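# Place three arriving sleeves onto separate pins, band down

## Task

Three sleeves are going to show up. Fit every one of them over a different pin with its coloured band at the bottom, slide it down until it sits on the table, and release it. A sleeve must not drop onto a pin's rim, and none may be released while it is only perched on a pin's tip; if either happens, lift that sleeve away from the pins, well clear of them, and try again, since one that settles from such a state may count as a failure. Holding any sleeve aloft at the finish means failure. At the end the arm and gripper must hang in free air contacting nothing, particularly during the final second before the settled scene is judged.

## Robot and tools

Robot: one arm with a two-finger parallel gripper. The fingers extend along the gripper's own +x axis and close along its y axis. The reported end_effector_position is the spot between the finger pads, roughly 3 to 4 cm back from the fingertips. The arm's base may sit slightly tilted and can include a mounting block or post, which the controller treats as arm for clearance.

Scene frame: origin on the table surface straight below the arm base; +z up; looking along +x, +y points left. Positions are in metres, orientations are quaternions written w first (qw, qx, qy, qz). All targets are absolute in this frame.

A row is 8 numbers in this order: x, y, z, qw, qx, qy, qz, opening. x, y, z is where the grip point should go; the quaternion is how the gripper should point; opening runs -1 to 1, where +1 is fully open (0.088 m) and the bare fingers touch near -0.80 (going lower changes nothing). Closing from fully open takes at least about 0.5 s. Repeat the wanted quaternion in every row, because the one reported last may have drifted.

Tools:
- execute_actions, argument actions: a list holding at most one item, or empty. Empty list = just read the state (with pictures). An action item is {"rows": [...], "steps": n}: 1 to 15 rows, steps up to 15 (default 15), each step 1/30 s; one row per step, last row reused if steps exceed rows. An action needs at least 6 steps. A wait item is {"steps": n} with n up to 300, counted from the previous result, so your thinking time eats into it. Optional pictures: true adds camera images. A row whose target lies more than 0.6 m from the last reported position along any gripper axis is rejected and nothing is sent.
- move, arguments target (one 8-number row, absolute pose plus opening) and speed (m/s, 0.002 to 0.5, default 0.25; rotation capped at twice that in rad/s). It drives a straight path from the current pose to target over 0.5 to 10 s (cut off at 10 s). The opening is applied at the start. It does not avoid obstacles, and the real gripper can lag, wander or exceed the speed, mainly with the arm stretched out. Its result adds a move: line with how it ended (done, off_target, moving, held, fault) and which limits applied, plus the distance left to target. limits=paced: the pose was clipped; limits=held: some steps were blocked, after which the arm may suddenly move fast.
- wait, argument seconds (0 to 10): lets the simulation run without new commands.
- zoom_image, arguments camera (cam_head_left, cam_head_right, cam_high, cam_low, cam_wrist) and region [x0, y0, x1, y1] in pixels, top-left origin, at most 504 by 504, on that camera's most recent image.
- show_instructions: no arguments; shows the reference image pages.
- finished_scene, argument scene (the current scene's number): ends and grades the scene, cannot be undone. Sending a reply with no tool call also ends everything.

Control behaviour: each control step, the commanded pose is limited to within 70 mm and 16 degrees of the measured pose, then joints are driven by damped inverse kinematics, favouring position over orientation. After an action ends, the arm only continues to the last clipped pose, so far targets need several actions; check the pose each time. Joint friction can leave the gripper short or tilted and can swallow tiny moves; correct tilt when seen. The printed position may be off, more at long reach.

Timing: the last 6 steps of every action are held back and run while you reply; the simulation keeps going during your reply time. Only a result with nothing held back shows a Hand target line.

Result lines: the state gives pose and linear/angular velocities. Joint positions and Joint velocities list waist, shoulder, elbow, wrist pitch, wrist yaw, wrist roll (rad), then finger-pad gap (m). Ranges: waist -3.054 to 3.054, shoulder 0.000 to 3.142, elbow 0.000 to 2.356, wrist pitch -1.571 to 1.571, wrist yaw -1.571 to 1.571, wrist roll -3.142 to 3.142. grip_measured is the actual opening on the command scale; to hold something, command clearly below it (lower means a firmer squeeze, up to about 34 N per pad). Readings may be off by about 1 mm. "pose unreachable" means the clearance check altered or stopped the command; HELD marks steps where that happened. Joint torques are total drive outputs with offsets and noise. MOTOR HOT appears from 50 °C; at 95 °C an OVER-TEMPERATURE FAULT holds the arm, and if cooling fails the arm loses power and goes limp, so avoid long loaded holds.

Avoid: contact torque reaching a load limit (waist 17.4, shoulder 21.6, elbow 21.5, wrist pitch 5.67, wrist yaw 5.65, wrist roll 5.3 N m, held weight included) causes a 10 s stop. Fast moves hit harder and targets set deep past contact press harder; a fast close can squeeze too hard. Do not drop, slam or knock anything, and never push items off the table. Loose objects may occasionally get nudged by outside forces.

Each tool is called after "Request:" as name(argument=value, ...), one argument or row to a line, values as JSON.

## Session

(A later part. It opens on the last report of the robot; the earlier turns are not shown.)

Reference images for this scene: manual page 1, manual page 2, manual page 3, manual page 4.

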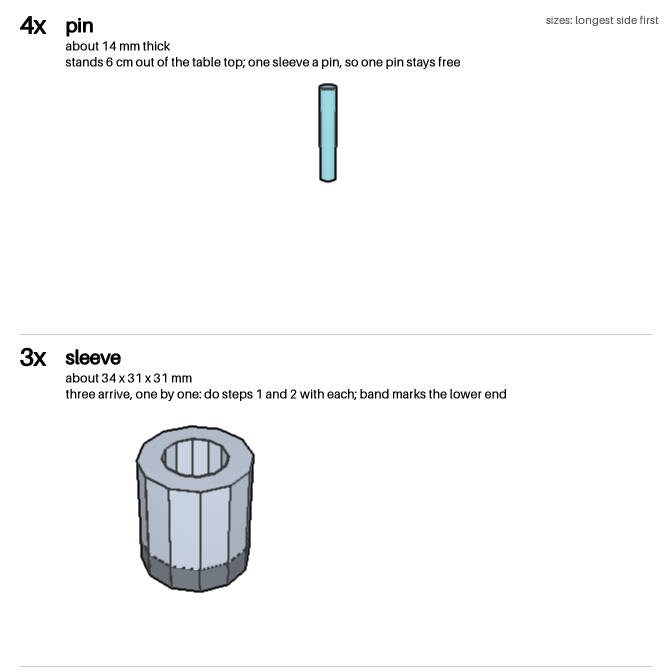

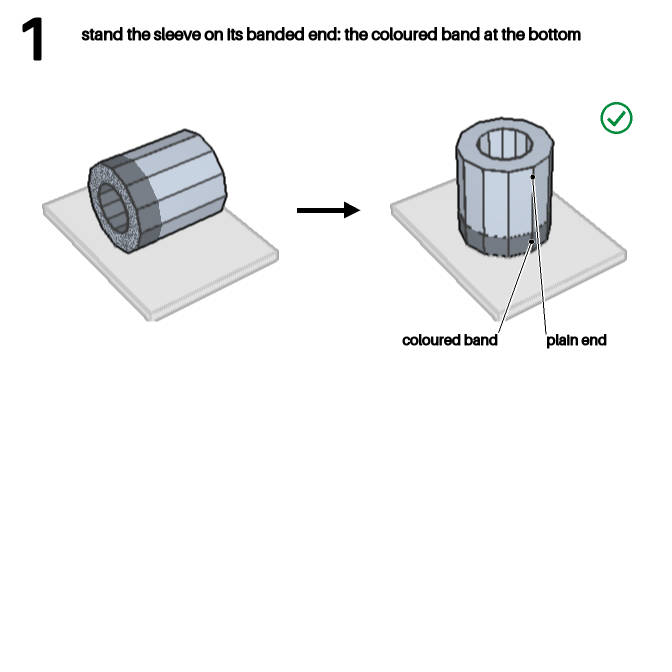

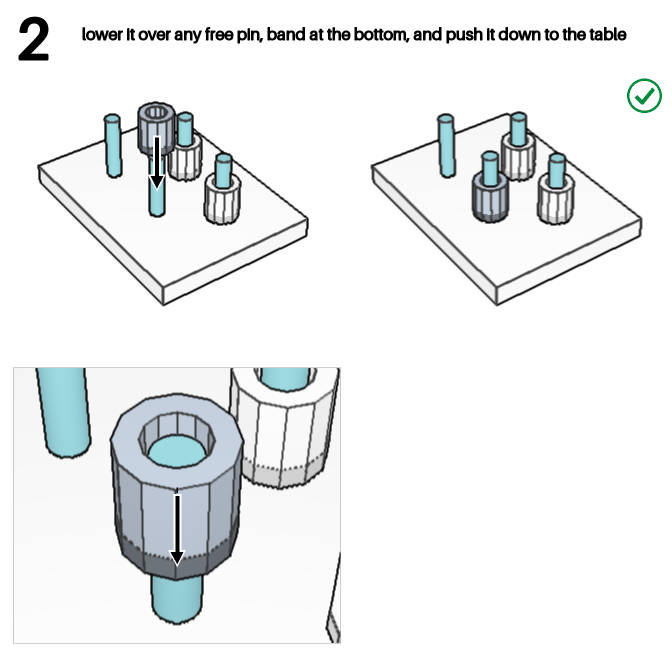

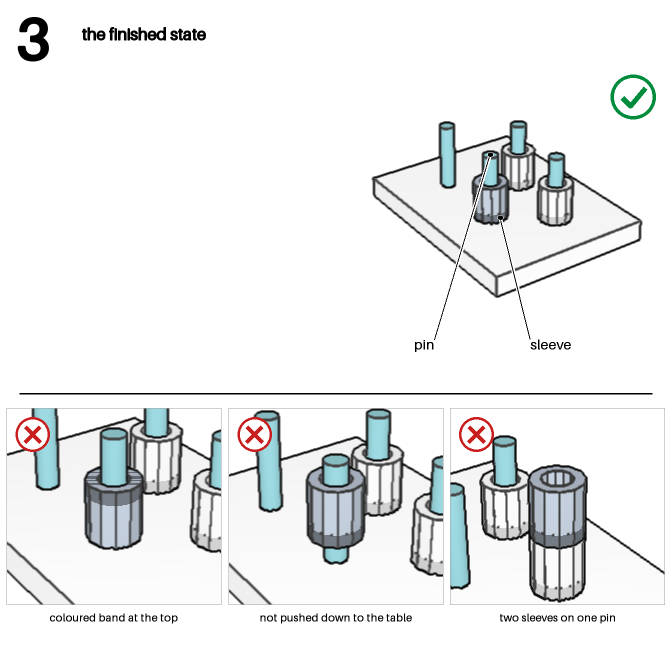

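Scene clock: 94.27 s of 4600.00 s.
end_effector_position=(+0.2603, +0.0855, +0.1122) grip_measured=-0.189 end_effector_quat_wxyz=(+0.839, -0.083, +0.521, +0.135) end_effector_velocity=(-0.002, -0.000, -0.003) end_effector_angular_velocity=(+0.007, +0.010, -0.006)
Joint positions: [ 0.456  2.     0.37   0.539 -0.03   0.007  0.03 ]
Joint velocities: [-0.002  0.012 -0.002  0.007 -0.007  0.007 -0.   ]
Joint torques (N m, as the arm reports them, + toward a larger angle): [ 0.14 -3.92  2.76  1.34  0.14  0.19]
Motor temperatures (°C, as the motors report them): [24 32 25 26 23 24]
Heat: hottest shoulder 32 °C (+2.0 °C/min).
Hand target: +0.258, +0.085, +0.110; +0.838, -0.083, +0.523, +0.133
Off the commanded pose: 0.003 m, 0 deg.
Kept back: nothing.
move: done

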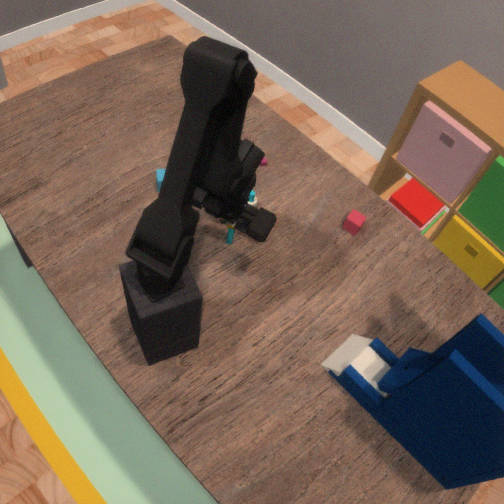

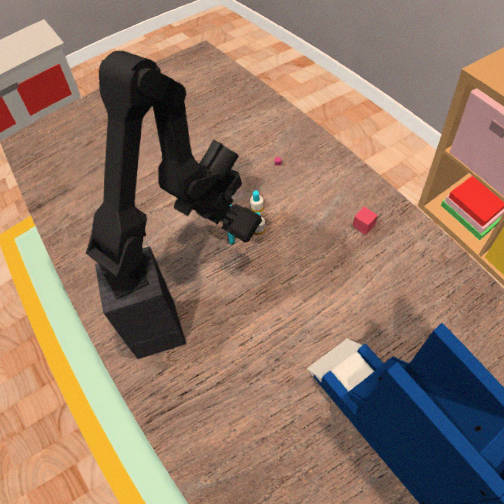

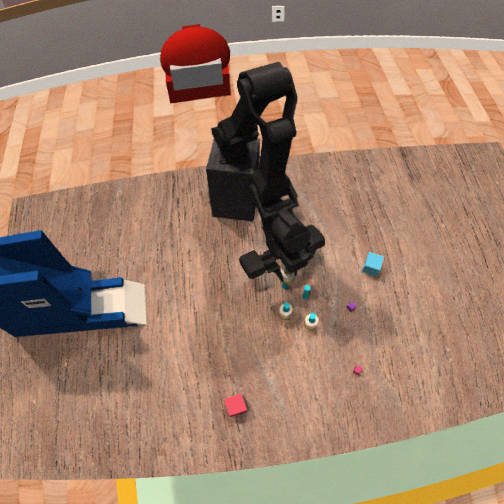

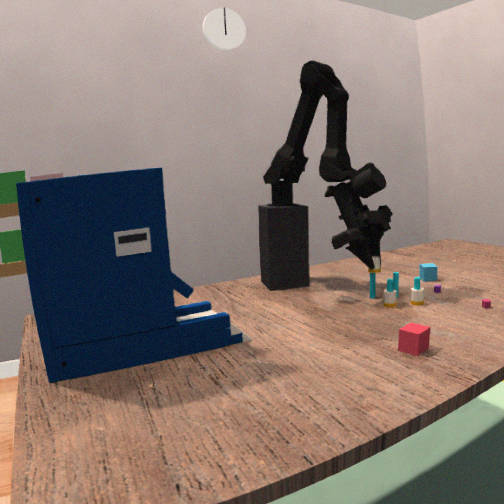

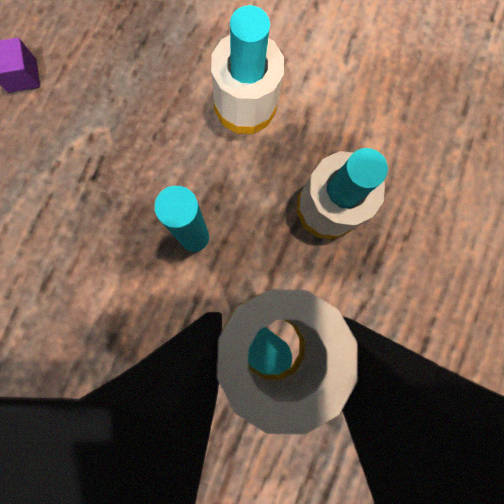

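Request:
move(
  target=[0.254,0.0838,0.107,0.8376,-0.0829,0.5234,0.1326,-0.5],
  speed=0.015,
)

Request:
zoom_image(
  camera="cam_wrist",
  region=[200,270,380,450],
)

Scene clock: 95.30 s of 4600.00 s.
end_effector_position=(+0.2567, +0.0845, +0.1089) grip_measured=-0.189 end_effector_quat_wxyz=(+0.839, -0.083, +0.520, +0.136) end_effector_velocity=(-0.007, +0.002, -0.004) end_effector_angular_velocity=(+0.015, +0.028, +0.005)
Joint positions: [ 0.456  2.018  0.355  0.573 -0.03   0.007  0.03 ]
Joint velocities: [ 0.002  0.007 -0.007 -0.007 -0.022  0.007 -0.   ]
Joint torques (N m, as the arm reports them, + toward a larger angle): [ 0.15 -3.92  2.45  1.36  0.15  0.17]
Motor temperatures (°C, as the motors report them): [24 32 25 26 23 24]
Heat: hottest shoulder 32 °C (+2.0 °C/min).
Hand target: +0.254, +0.084, +0.107; +0.838, -0.083, +0.523, +0.133
Off the commanded pose: 0.003 m, 1 deg.
Kept back: nothing.
move: done

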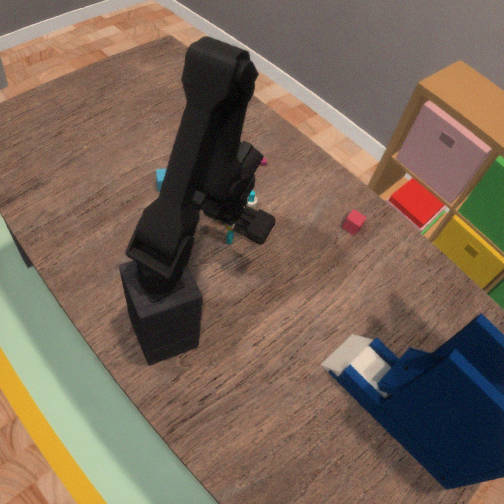

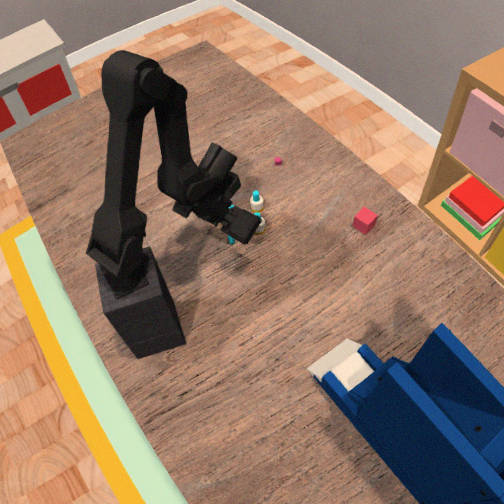

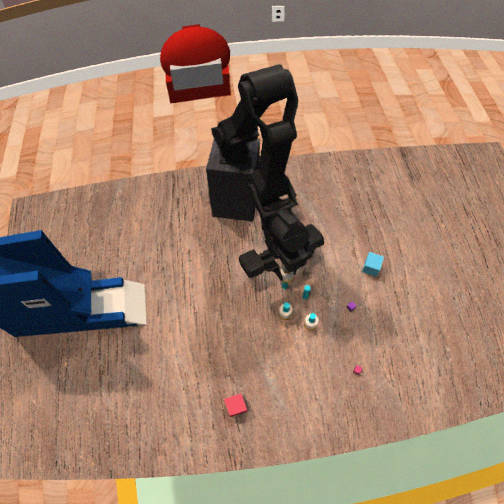

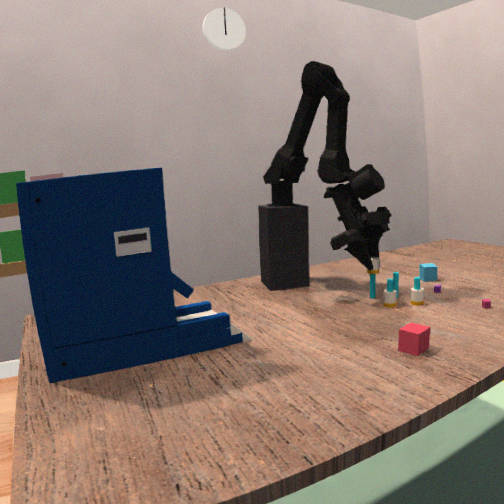

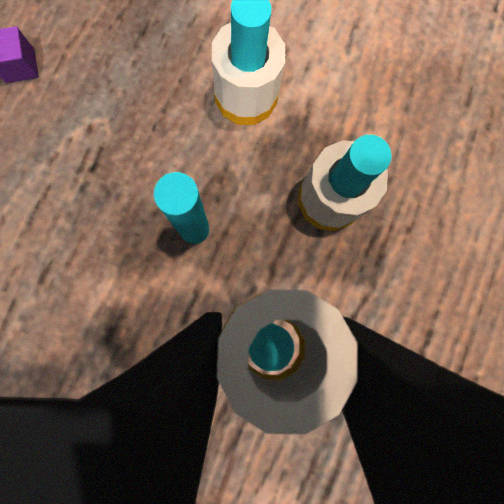

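Region (200, 270, 380, 450) of cam_wrist's 504x504 image, scaled by 2.800, with more detail than that image has.

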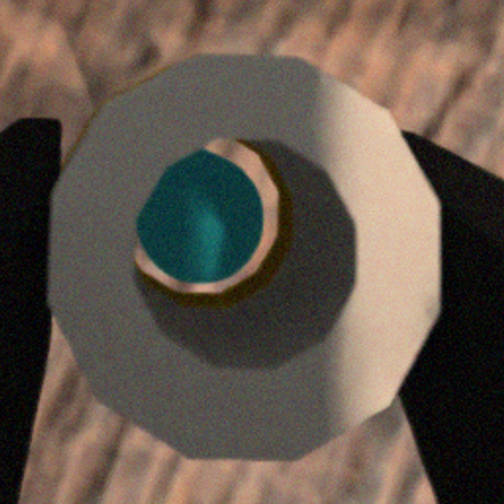

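Request:
execute_actions(
  actions=[
    {"rows":[[0.2533,0.0836,0.1065,0.8376,-0.0829,0.5234,0.1326,-0.5],[0.2528,0.0834,0.106,0.8376,-0.0829,0.5234,0.1326,-0.5]],"steps":15},
  ],
)

Request:
execute_actions(
  actions=[],
)

Request:
zoom_image(
  camera="cam_wrist",
  region=[200,270,380,450],
)

Scene clock: 97.20 s of 4600.00 s.
end_effector_position=(+0.2555, +0.0841, +0.1079) grip_measured=-0.189 end_effector_quat_wxyz=(+0.839, -0.083, +0.520, +0.136) end_effector_velocity=(+0.000, -0.002, -0.000) end_effector_angular_velocity=(-0.002, -0.003, -0.012)
Joint positions: [ 0.456  2.024  0.35   0.584 -0.03   0.008  0.03 ]
Joint velocities: [-0.002  0.002 -0.002  0.007  0.007  0.007 -0.   ]
Joint torques (N m, as the arm reports them, + toward a larger angle): [ 0.13 -3.95  2.49  1.36  0.16  0.17]
Motor temperatures (°C, as the motors report them): [24 31 25 26 23 24]
Heat: hottest shoulder 31 °C (+1.0 °C/min).
Steps of this call (steps 1 to 48: nothing new was sent; steps 49 to 57: the first 9 steps of this action). Readings (end_effector_position):
49: (+0.2567, +0.0845, +0.1089)
50: (+0.2567, +0.0845, +0.1088)
52: (+0.2564, +0.0844, +0.1086)
56: (+0.2555, +0.0841, +0.1080)
57: the state above

Scene clock: 97.40 s of 4600.00 s.
end_effector_position=(+0.2556, +0.0841, +0.1079) grip_measured=-0.189 end_effector_quat_wxyz=(+0.839, -0.083, +0.520, +0.136) end_effector_velocity=(-0.002, -0.000, -0.001) end_effector_angular_velocity=(+0.009, +0.005, -0.006)
Joint positions: [ 0.456  2.024  0.35   0.585 -0.03   0.008  0.03 ]
Joint velocities: [-0.002  0.002 -0.007  0.007 -0.007  0.007 -0.   ]
Joint torques (N m, as the arm reports them, + toward a larger angle): [ 0.14 -3.95  2.44  1.35  0.15  0.18]
Motor temperatures (°C, as the motors report them): [24 31 25 26 23 24]
Heat: hottest shoulder 31 °C (+1.0 °C/min).
Hand target: +0.253, +0.083, +0.106; +0.838, -0.083, +0.523, +0.133
Off the commanded pose: 0.004 m, 1 deg.
Kept back: nothing.
Steps of this call (steps 1 to 6: the last 6 steps of your previous action). Readings (end_effector_position):
1: (+0.2556, +0.0841, +0.1080)
2: (+0.2556, +0.0841, +0.1080)
4: (+0.2557, +0.0842, +0.1080)
6: the state above

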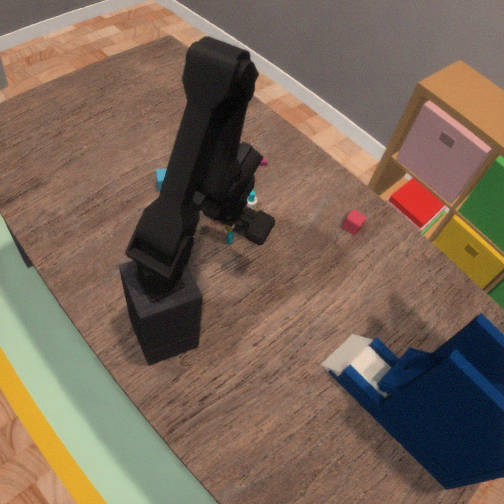

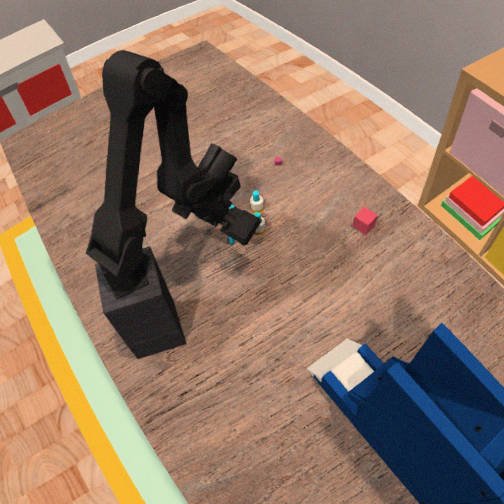

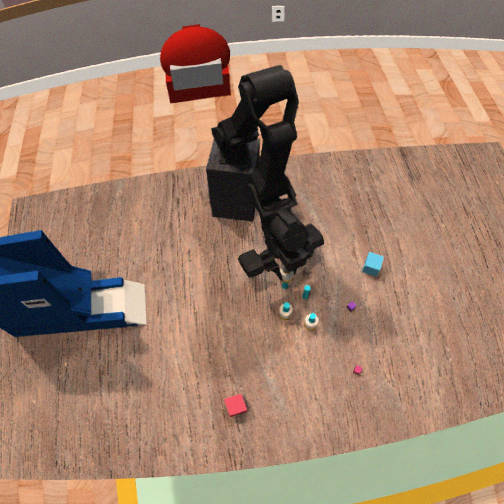

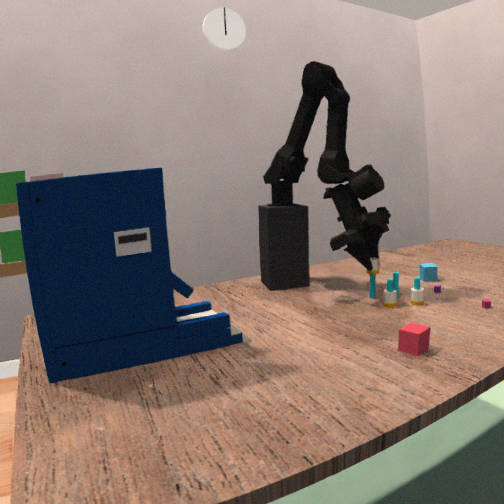

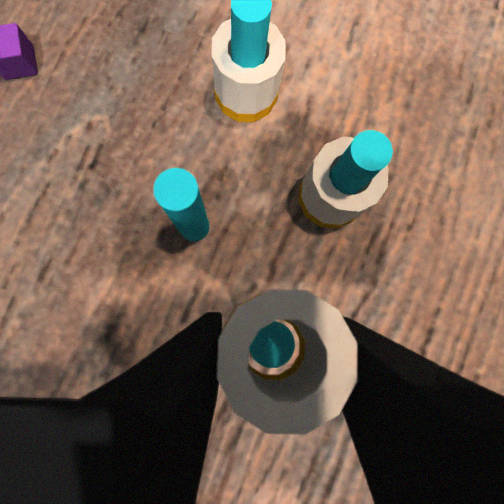

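Region (200, 270, 380, 450) of cam_wrist's 504x504 image, scaled by 2.800, with more detail than that image has.

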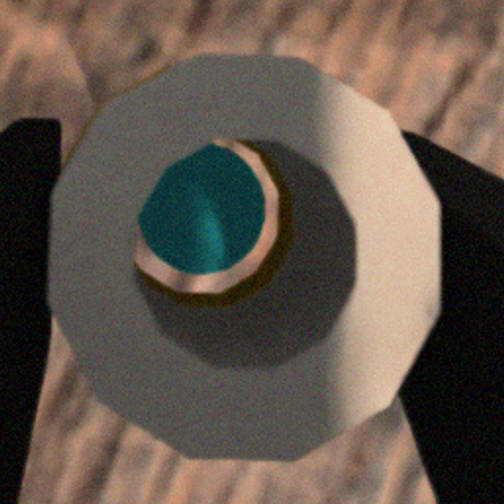

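Request:
execute_actions(
  actions=[
    {"rows":[[0.2528,0.0834,0.105,0.8376,-0.0829,0.5234,0.1326,-0.5],[0.2528,0.0834,0.104,0.8376,-0.0829,0.5234,0.1326,-0.5],[0.2528,0.0834,0.103,0.8376,-0.0829,0.5234,0.1326,-0.5],[0.2528,0.0834,0.102,0.8376,-0.0829,0.5234,0.1326,-0.5],[0.2528,0.0834,0.101,0.8376,-0.0829,0.5234,0.1326,-0.5],[0.2528,0.0834,0.100,0.8376,-0.0829,0.5234,0.1326,-0.5],[0.2528,0.0834,0.099,0.8376,-0.0829,0.5234,0.1326,-0.5],[0.2528,0.0834,0.098,0.8376,-0.0829,0.5234,0.1326,-0.5],[0.2528,0.0834,0.097,0.8376,-0.0829,0.5234,0.1326,-0.5],[0.2528,0.0834,0.096,0.8376,-0.0829,0.5234,0.1326,-0.5]],"steps":15},
  ],
)

Request:
wait(
  seconds=0.1,
)

Request:
zoom_image(
  camera="cam_wrist",
  region=[200,270,380,450],
)

Scene clock: 98.07 s of 4600.00 s.
end_effector_position=(+0.2543, +0.0837, +0.1020) grip_measured=-0.189 end_effector_quat_wxyz=(+0.839, -0.083, +0.521, +0.135) end_effector_velocity=(-0.003, -0.004, -0.028) end_effector_angular_velocity=(-0.029, -0.007, +0.012)
Joint positions: [ 0.457  2.062  0.35   0.62  -0.03   0.008  0.03 ]
Joint velocities: [ 0.002  0.188  0.002  0.183  0.022 -0.022 -0.   ]
Joint torques (N m, as the arm reports them, + toward a larger angle): [ 0.16 -3.95  2.65  1.29  0.15  0.17]
Motor temperatures (°C, as the motors report them): [24 31 25 26 23 24]
Heat: hottest shoulder 31 °C (+0.0 °C/min).
Steps of this call (steps 1 to 11: nothing new was sent; steps 12 to 20: the first 9 steps of this action). Readings (end_effector_position):
12: (+0.2555, +0.0841, +0.1078)
13: (+0.2557, +0.0841, +0.1077)
15: (+0.2555, +0.0842, +0.1066)
19: (+0.2545, +0.0838, +0.1029)
20: the state above

Scene clock: 98.37 s of 4600.00 s.
end_effector_position=(+0.2539, +0.0836, +0.0982) grip_measured=-0.189 end_effector_quat_wxyz=(+0.839, -0.083, +0.521, +0.135) end_effector_velocity=(-0.003, -0.001, -0.004) end_effector_angular_velocity=(-0.001, +0.013, +0.007)
Joint positions: [ 0.458  2.088  0.35   0.647 -0.029  0.009  0.03 ]
Joint velocities: [-0.002  0.017 -0.002  0.007 -0.007 -0.007  0.   ]
Joint torques (N m, as the arm reports them, + toward a larger angle): [ 0.13 -3.82  2.7   1.17  0.16  0.18]
Motor temperatures (°C, as the motors report them): [24 31 25 26 23 24]
Heat: hottest shoulder 31 °C (+0.0 °C/min).
Hand target: +0.253, +0.083, +0.096; +0.838, -0.083, +0.523, +0.133
Off the commanded pose: 0.002 m, 0 deg.
Kept back: nothing.
Steps of this call (steps 1 to 6: the last 6 steps of your previous action; steps 7 to 9: nothing new was sent). Readings (end_effector_position):
1: (+0.2542, +0.0837, +0.1011)
2: (+0.2541, +0.0836, +0.1002)
4: (+0.2539, +0.0835, +0.0992)
8: (+0.2539, +0.0836, +0.0983)
9: the state above

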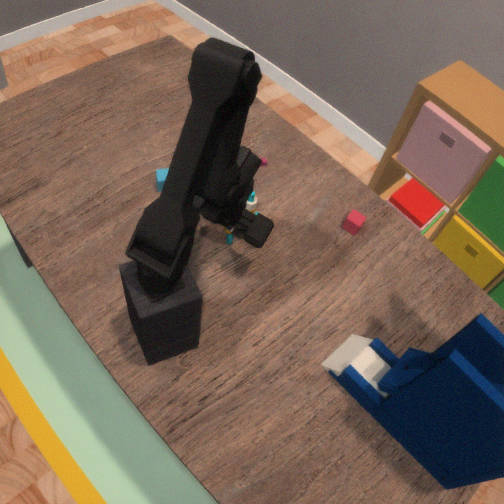

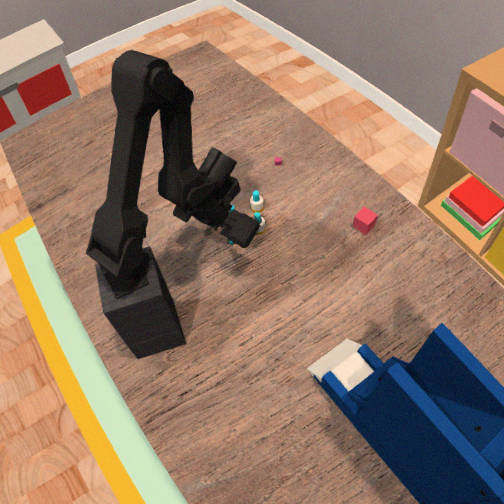

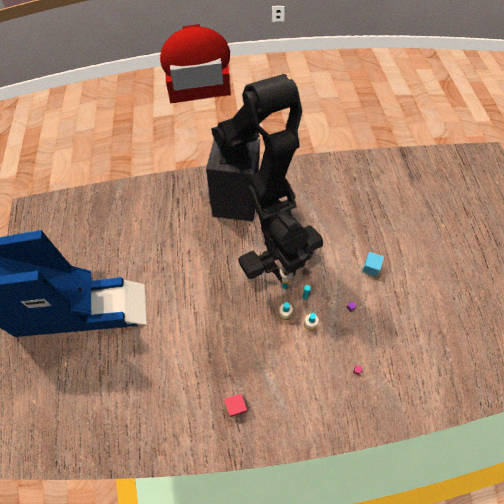

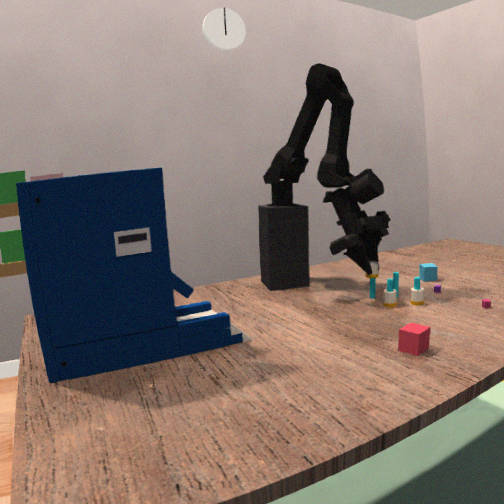

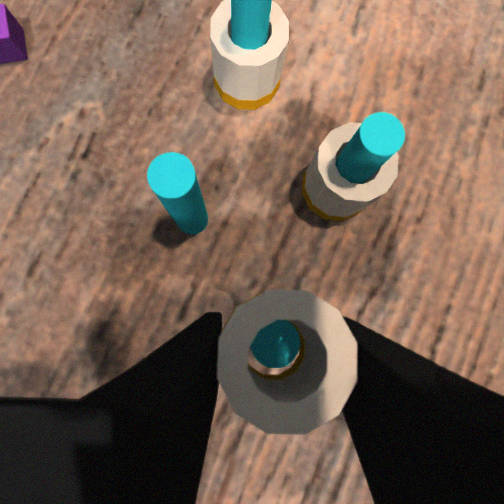

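Region (200, 270, 380, 450) of cam_wrist's 504x504 image, scaled by 2.800, with more detail than that image has.

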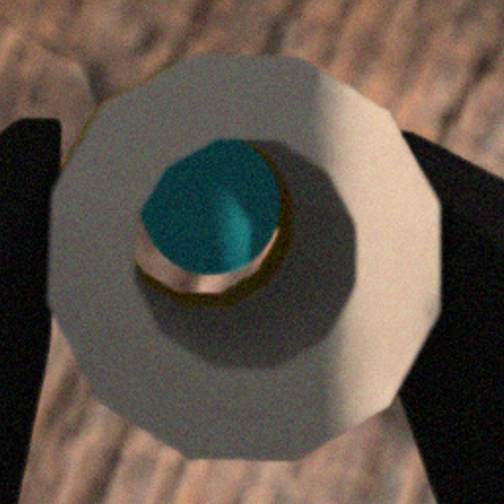

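In, against the front wall; move forward while descending.

Request:
move(
  target=[0.2575,0.0850,0.085,0.8376,-0.0829,0.5234,0.1326,-0.5],
  speed=0.025,
)

Request:
move(
  target=[0.2585,0.0850,0.041,0.8376,-0.0829,0.5234,0.1326,-0.5],
  speed=0.04,
)

Request:
zoom_image(
  camera="cam_low",
  region=[330,230,450,330],
)

Scene clock: 99.47 s of 4600.00 s.
end_effector_position=(+0.2562, +0.0844, +0.0862) grip_measured=-0.189 end_effector_quat_wxyz=(+0.837, -0.083, +0.524, +0.135) end_effector_velocity=(-0.001, +0.001, -0.002) end_effector_angular_velocity=(+0.015, +0.007, +0.009)
Joint positions: [ 0.46   2.164  0.375  0.69  -0.029  0.011  0.03 ]
Joint velocities: [-0.007  0.012  0.002  0.007 -0.022 -0.007 -0.   ]
Joint torques (N m, as the arm reports them, + toward a larger angle): [ 0.14 -4.13  2.82  1.32  0.15  0.19]
Motor temperatures (°C, as the motors report them): [24 31 25 26 23 24]
Heat: hottest shoulder 31 °C (+1.0 °C/min).
Hand target: +0.257, +0.085, +0.085; +0.838, -0.083, +0.524, +0.133
Off the commanded pose: 0.002 m, 0 deg.
Kept back: nothing.
move: done

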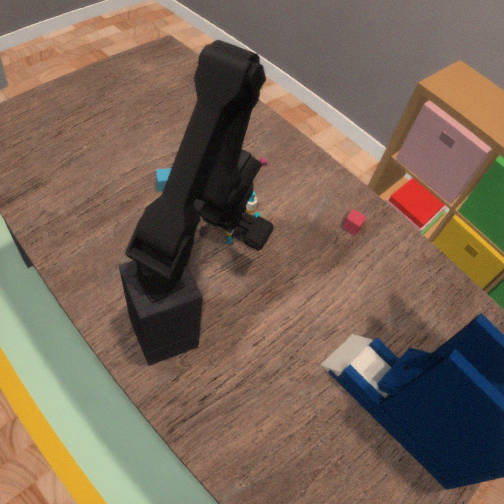

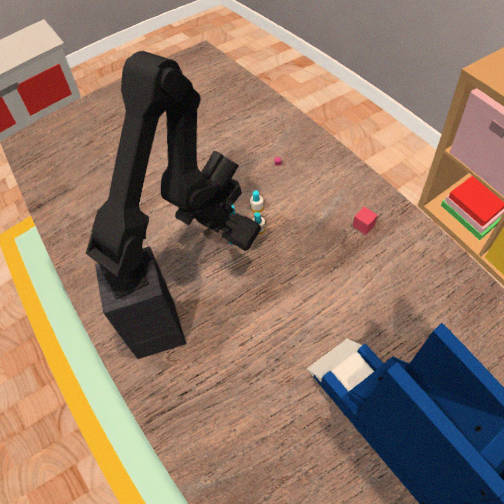

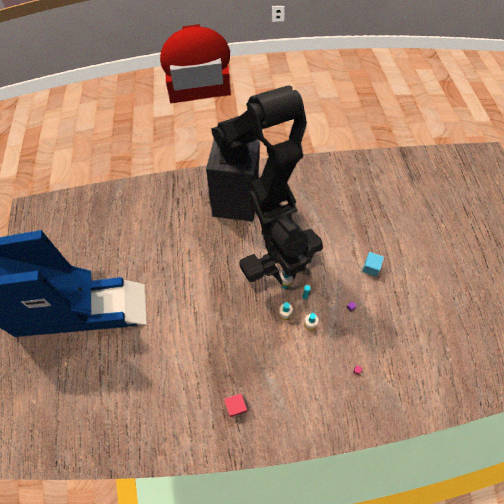

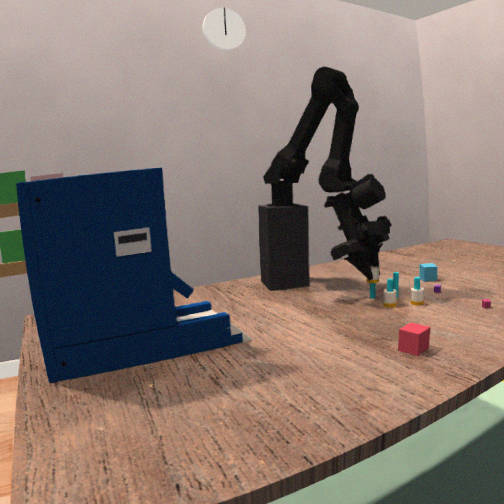

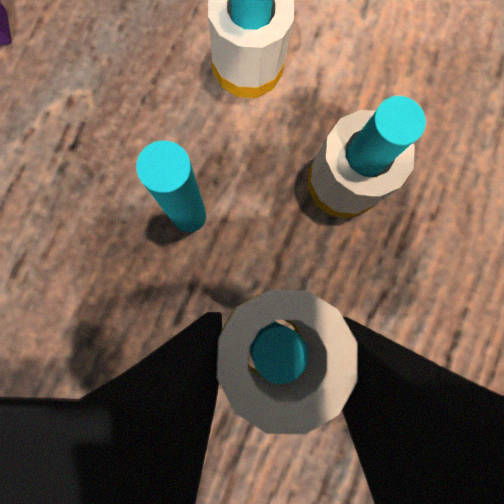

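Scene clock: 100.83 s of 4600.00 s.
end_effector_position=(+0.2577, +0.0846, +0.0453) grip_measured=-0.189 end_effector_quat_wxyz=(+0.838, -0.083, +0.522, +0.135) end_effector_velocity=(-0.001, -0.004, -0.001) end_effector_angular_velocity=(-0.015, -0.008, +0.009)
Joint positions: [ 0.464  2.423  0.436  0.892 -0.027  0.015  0.03 ]
Joint velocities: [-0.007  0.012 -0.007  0.022  0.007 -0.022 -0.   ]
Joint torques (N m, as the arm reports them, + toward a larger angle): [ 0.12 -3.33  2.63  1.33  0.17  0.19]
Motor temperatures (°C, as the motors report them): [24 31 25 27 23 24]
Heat: hottest shoulder 31 °C (+1.0 °C/min).
Hand target: +0.259, +0.085, +0.041; +0.838, -0.083, +0.523, +0.133
Off the commanded pose: 0.004 m, 0 deg.
Kept back: nothing.
move: done

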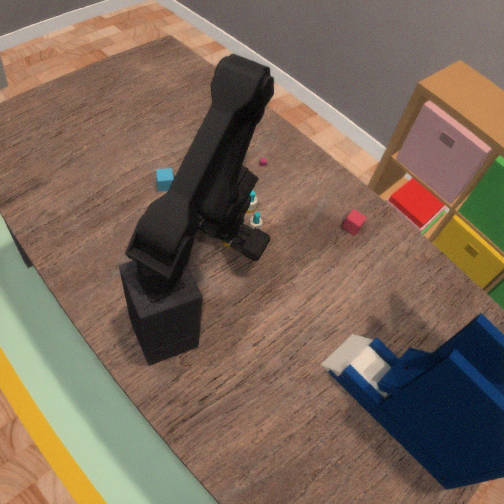

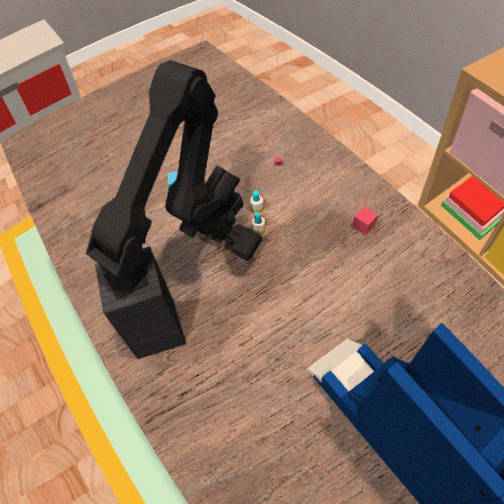

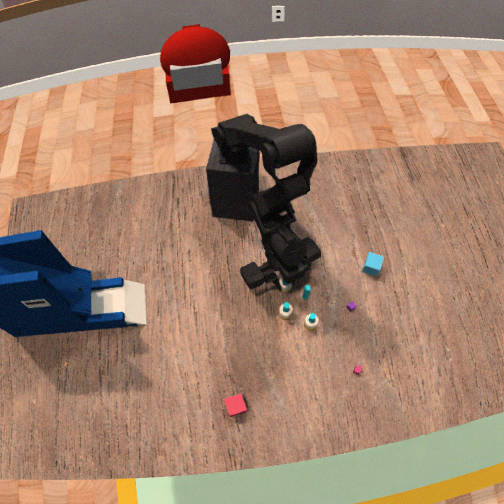

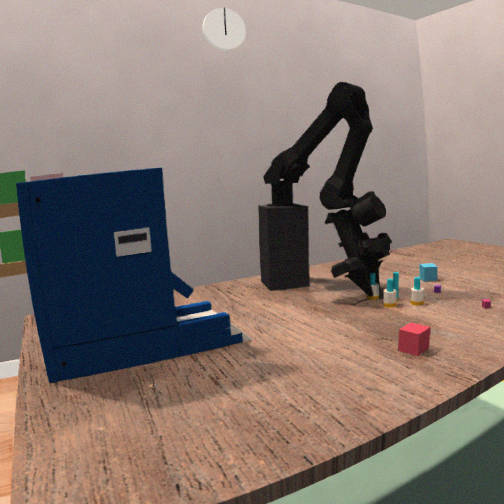

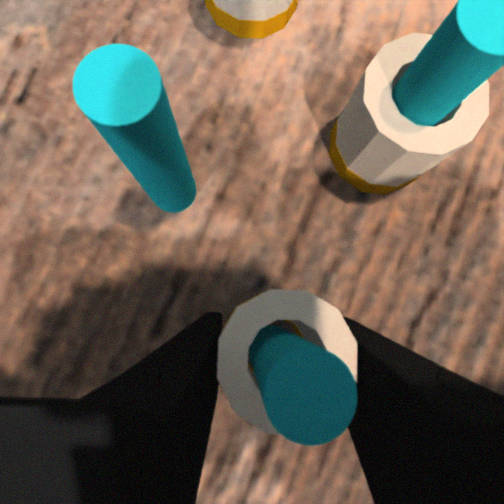

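Region (330, 230, 450, 330) of cam_low's 504x504 image, scaled by 4.200, with more detail than that image has.

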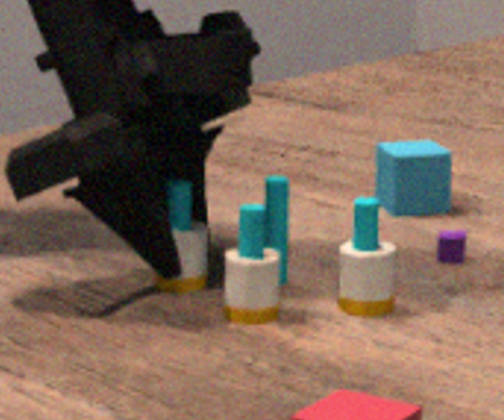

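Request:
move(
  target=[0.258,0.0850,0.045,0.8376,-0.0829,0.5234,0.1326,0.1],
  speed=0.04,
)

Request:
move(
  target=[0.258,0.0850,0.14,0.8376,-0.0829,0.5234,0.1326,0.1],
  speed=0.15,
)

Request:
zoom_image(
  camera="cam_low",
  region=[330,230,450,330],
)

Scene clock: 101.80 s of 4600.00 s.
end_effector_position=(+0.2564, +0.0843, +0.0444) grip_measured=+0.098 end_effector_quat_wxyz=(+0.836, -0.084, +0.525, +0.135) end_effector_velocity=(-0.003, +0.002, -0.000) end_effector_angular_velocity=(+0.013, +0.012, +0.014)
Joint positions: [ 0.465  2.425  0.436  0.888 -0.027  0.015  0.044]
Joint velocities: [-0.002 -0.002 -0.002 -0.007 -0.022 -0.007  0.001]
Joint torques (N m, as the arm reports them, + toward a larger angle): [ 0.13 -5.39  1.63  0.97  0.16  0.18]
Motor temperatures (°C, as the motors report them): [24 31 25 27 23 24]
Heat: hottest shoulder 31 °C (+1.0 °C/min).
Hand target: +0.258, +0.085, +0.045; +0.838, -0.083, +0.523, +0.133
Off the commanded pose: 0.002 m, 0 deg.
Kept back: nothing.
move: done

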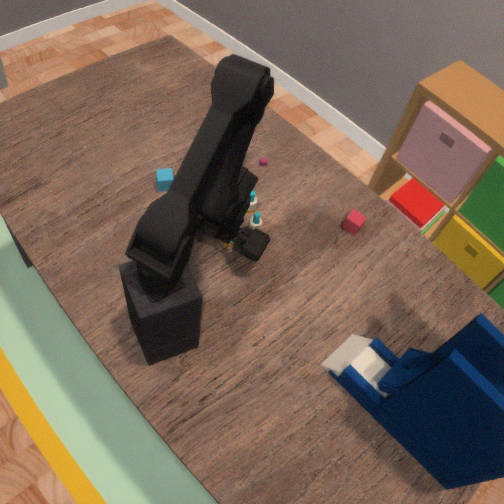

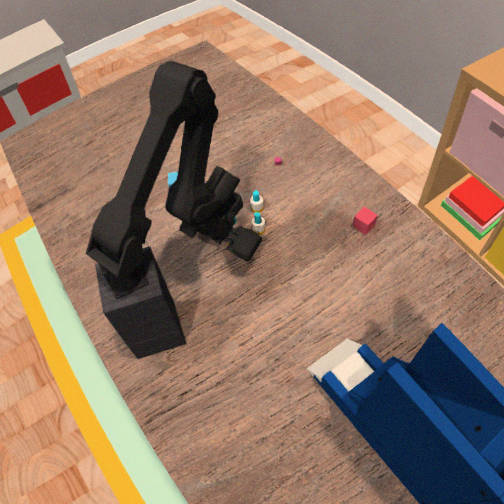

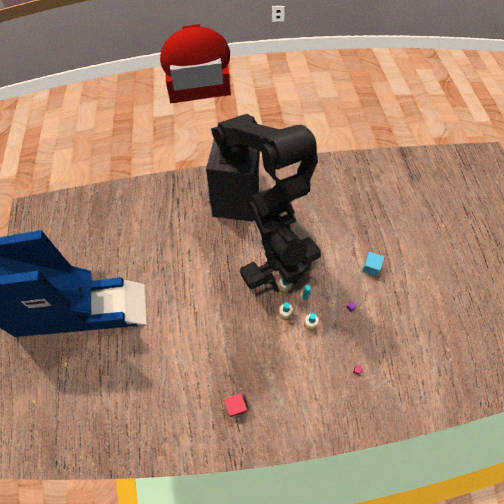

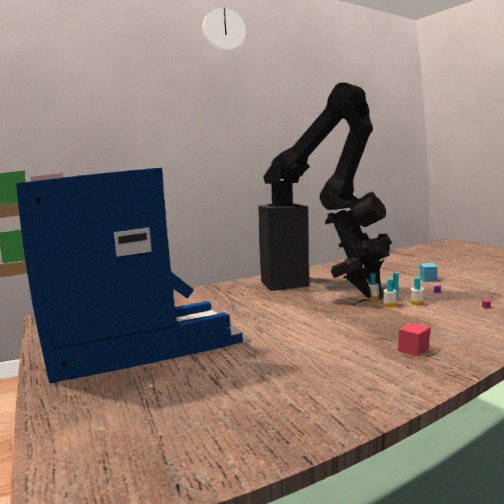

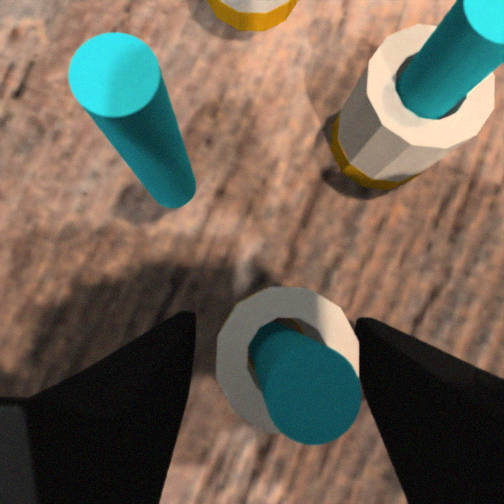

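Scene clock: 103.00 s of 4600.00 s.
end_effector_position=(+0.2528, +0.0843, +0.1360) grip_measured=+0.100 end_effector_quat_wxyz=(+0.834, -0.083, +0.530, +0.132) end_effector_velocity=(-0.002, -0.000, +0.002) end_effector_angular_velocity=(+0.007, +0.010, -0.006)
Joint positions: [ 0.459  1.827  0.358  0.357 -0.027  0.015  0.044]
Joint velocities: [-0.002 -0.017 -0.002 -0.022 -0.007  0.007  0.   ]
Joint torques (N m, as the arm reports them, + toward a larger angle): [-0.47 -5.14  4.71  0.94  0.   -0.14]
Motor temperatures (°C, as the motors report them): [24 31 25 27 23 24]
Heat: hottest shoulder 31 °C (+1.0 °C/min).
Hand target: +0.258, +0.085, +0.140; +0.838, -0.083, +0.523, +0.133
Off the commanded pose: 0.007 m, 1 deg.
Kept back: nothing.
move: done

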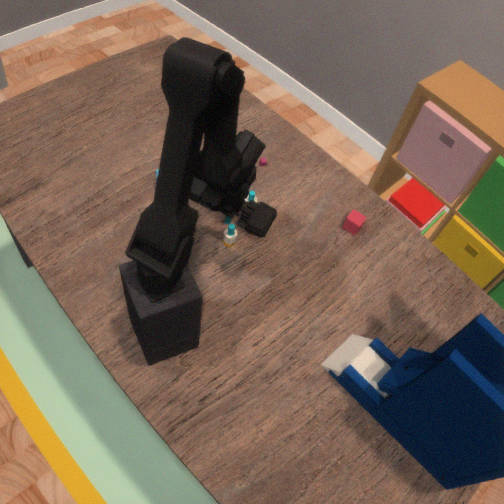

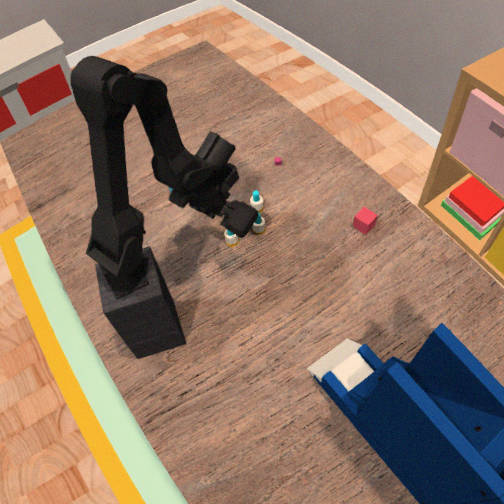

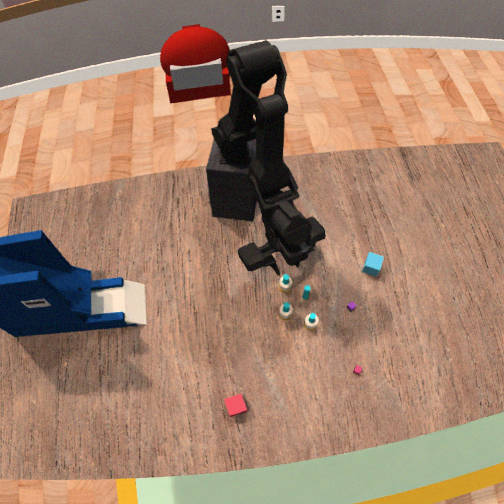

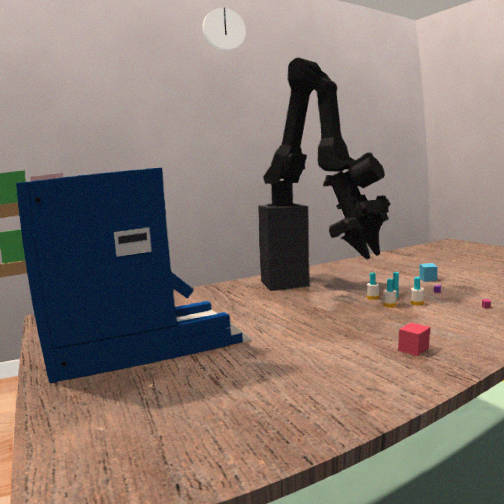

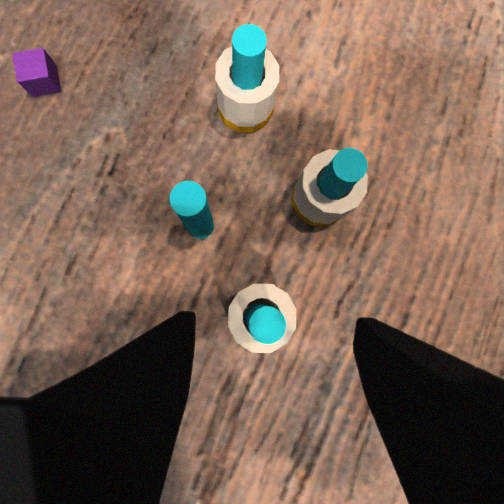

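Region (330, 230, 450, 330) of cam_low's 504x504 image, scaled by 4.200, with more detail than that image has.

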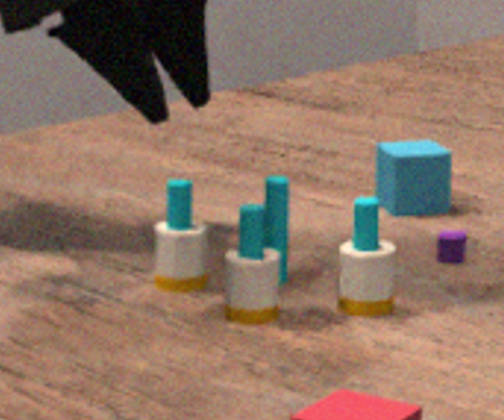

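Request:
finished_scene(
  scene=2,
)

The scene is finished: the task was done.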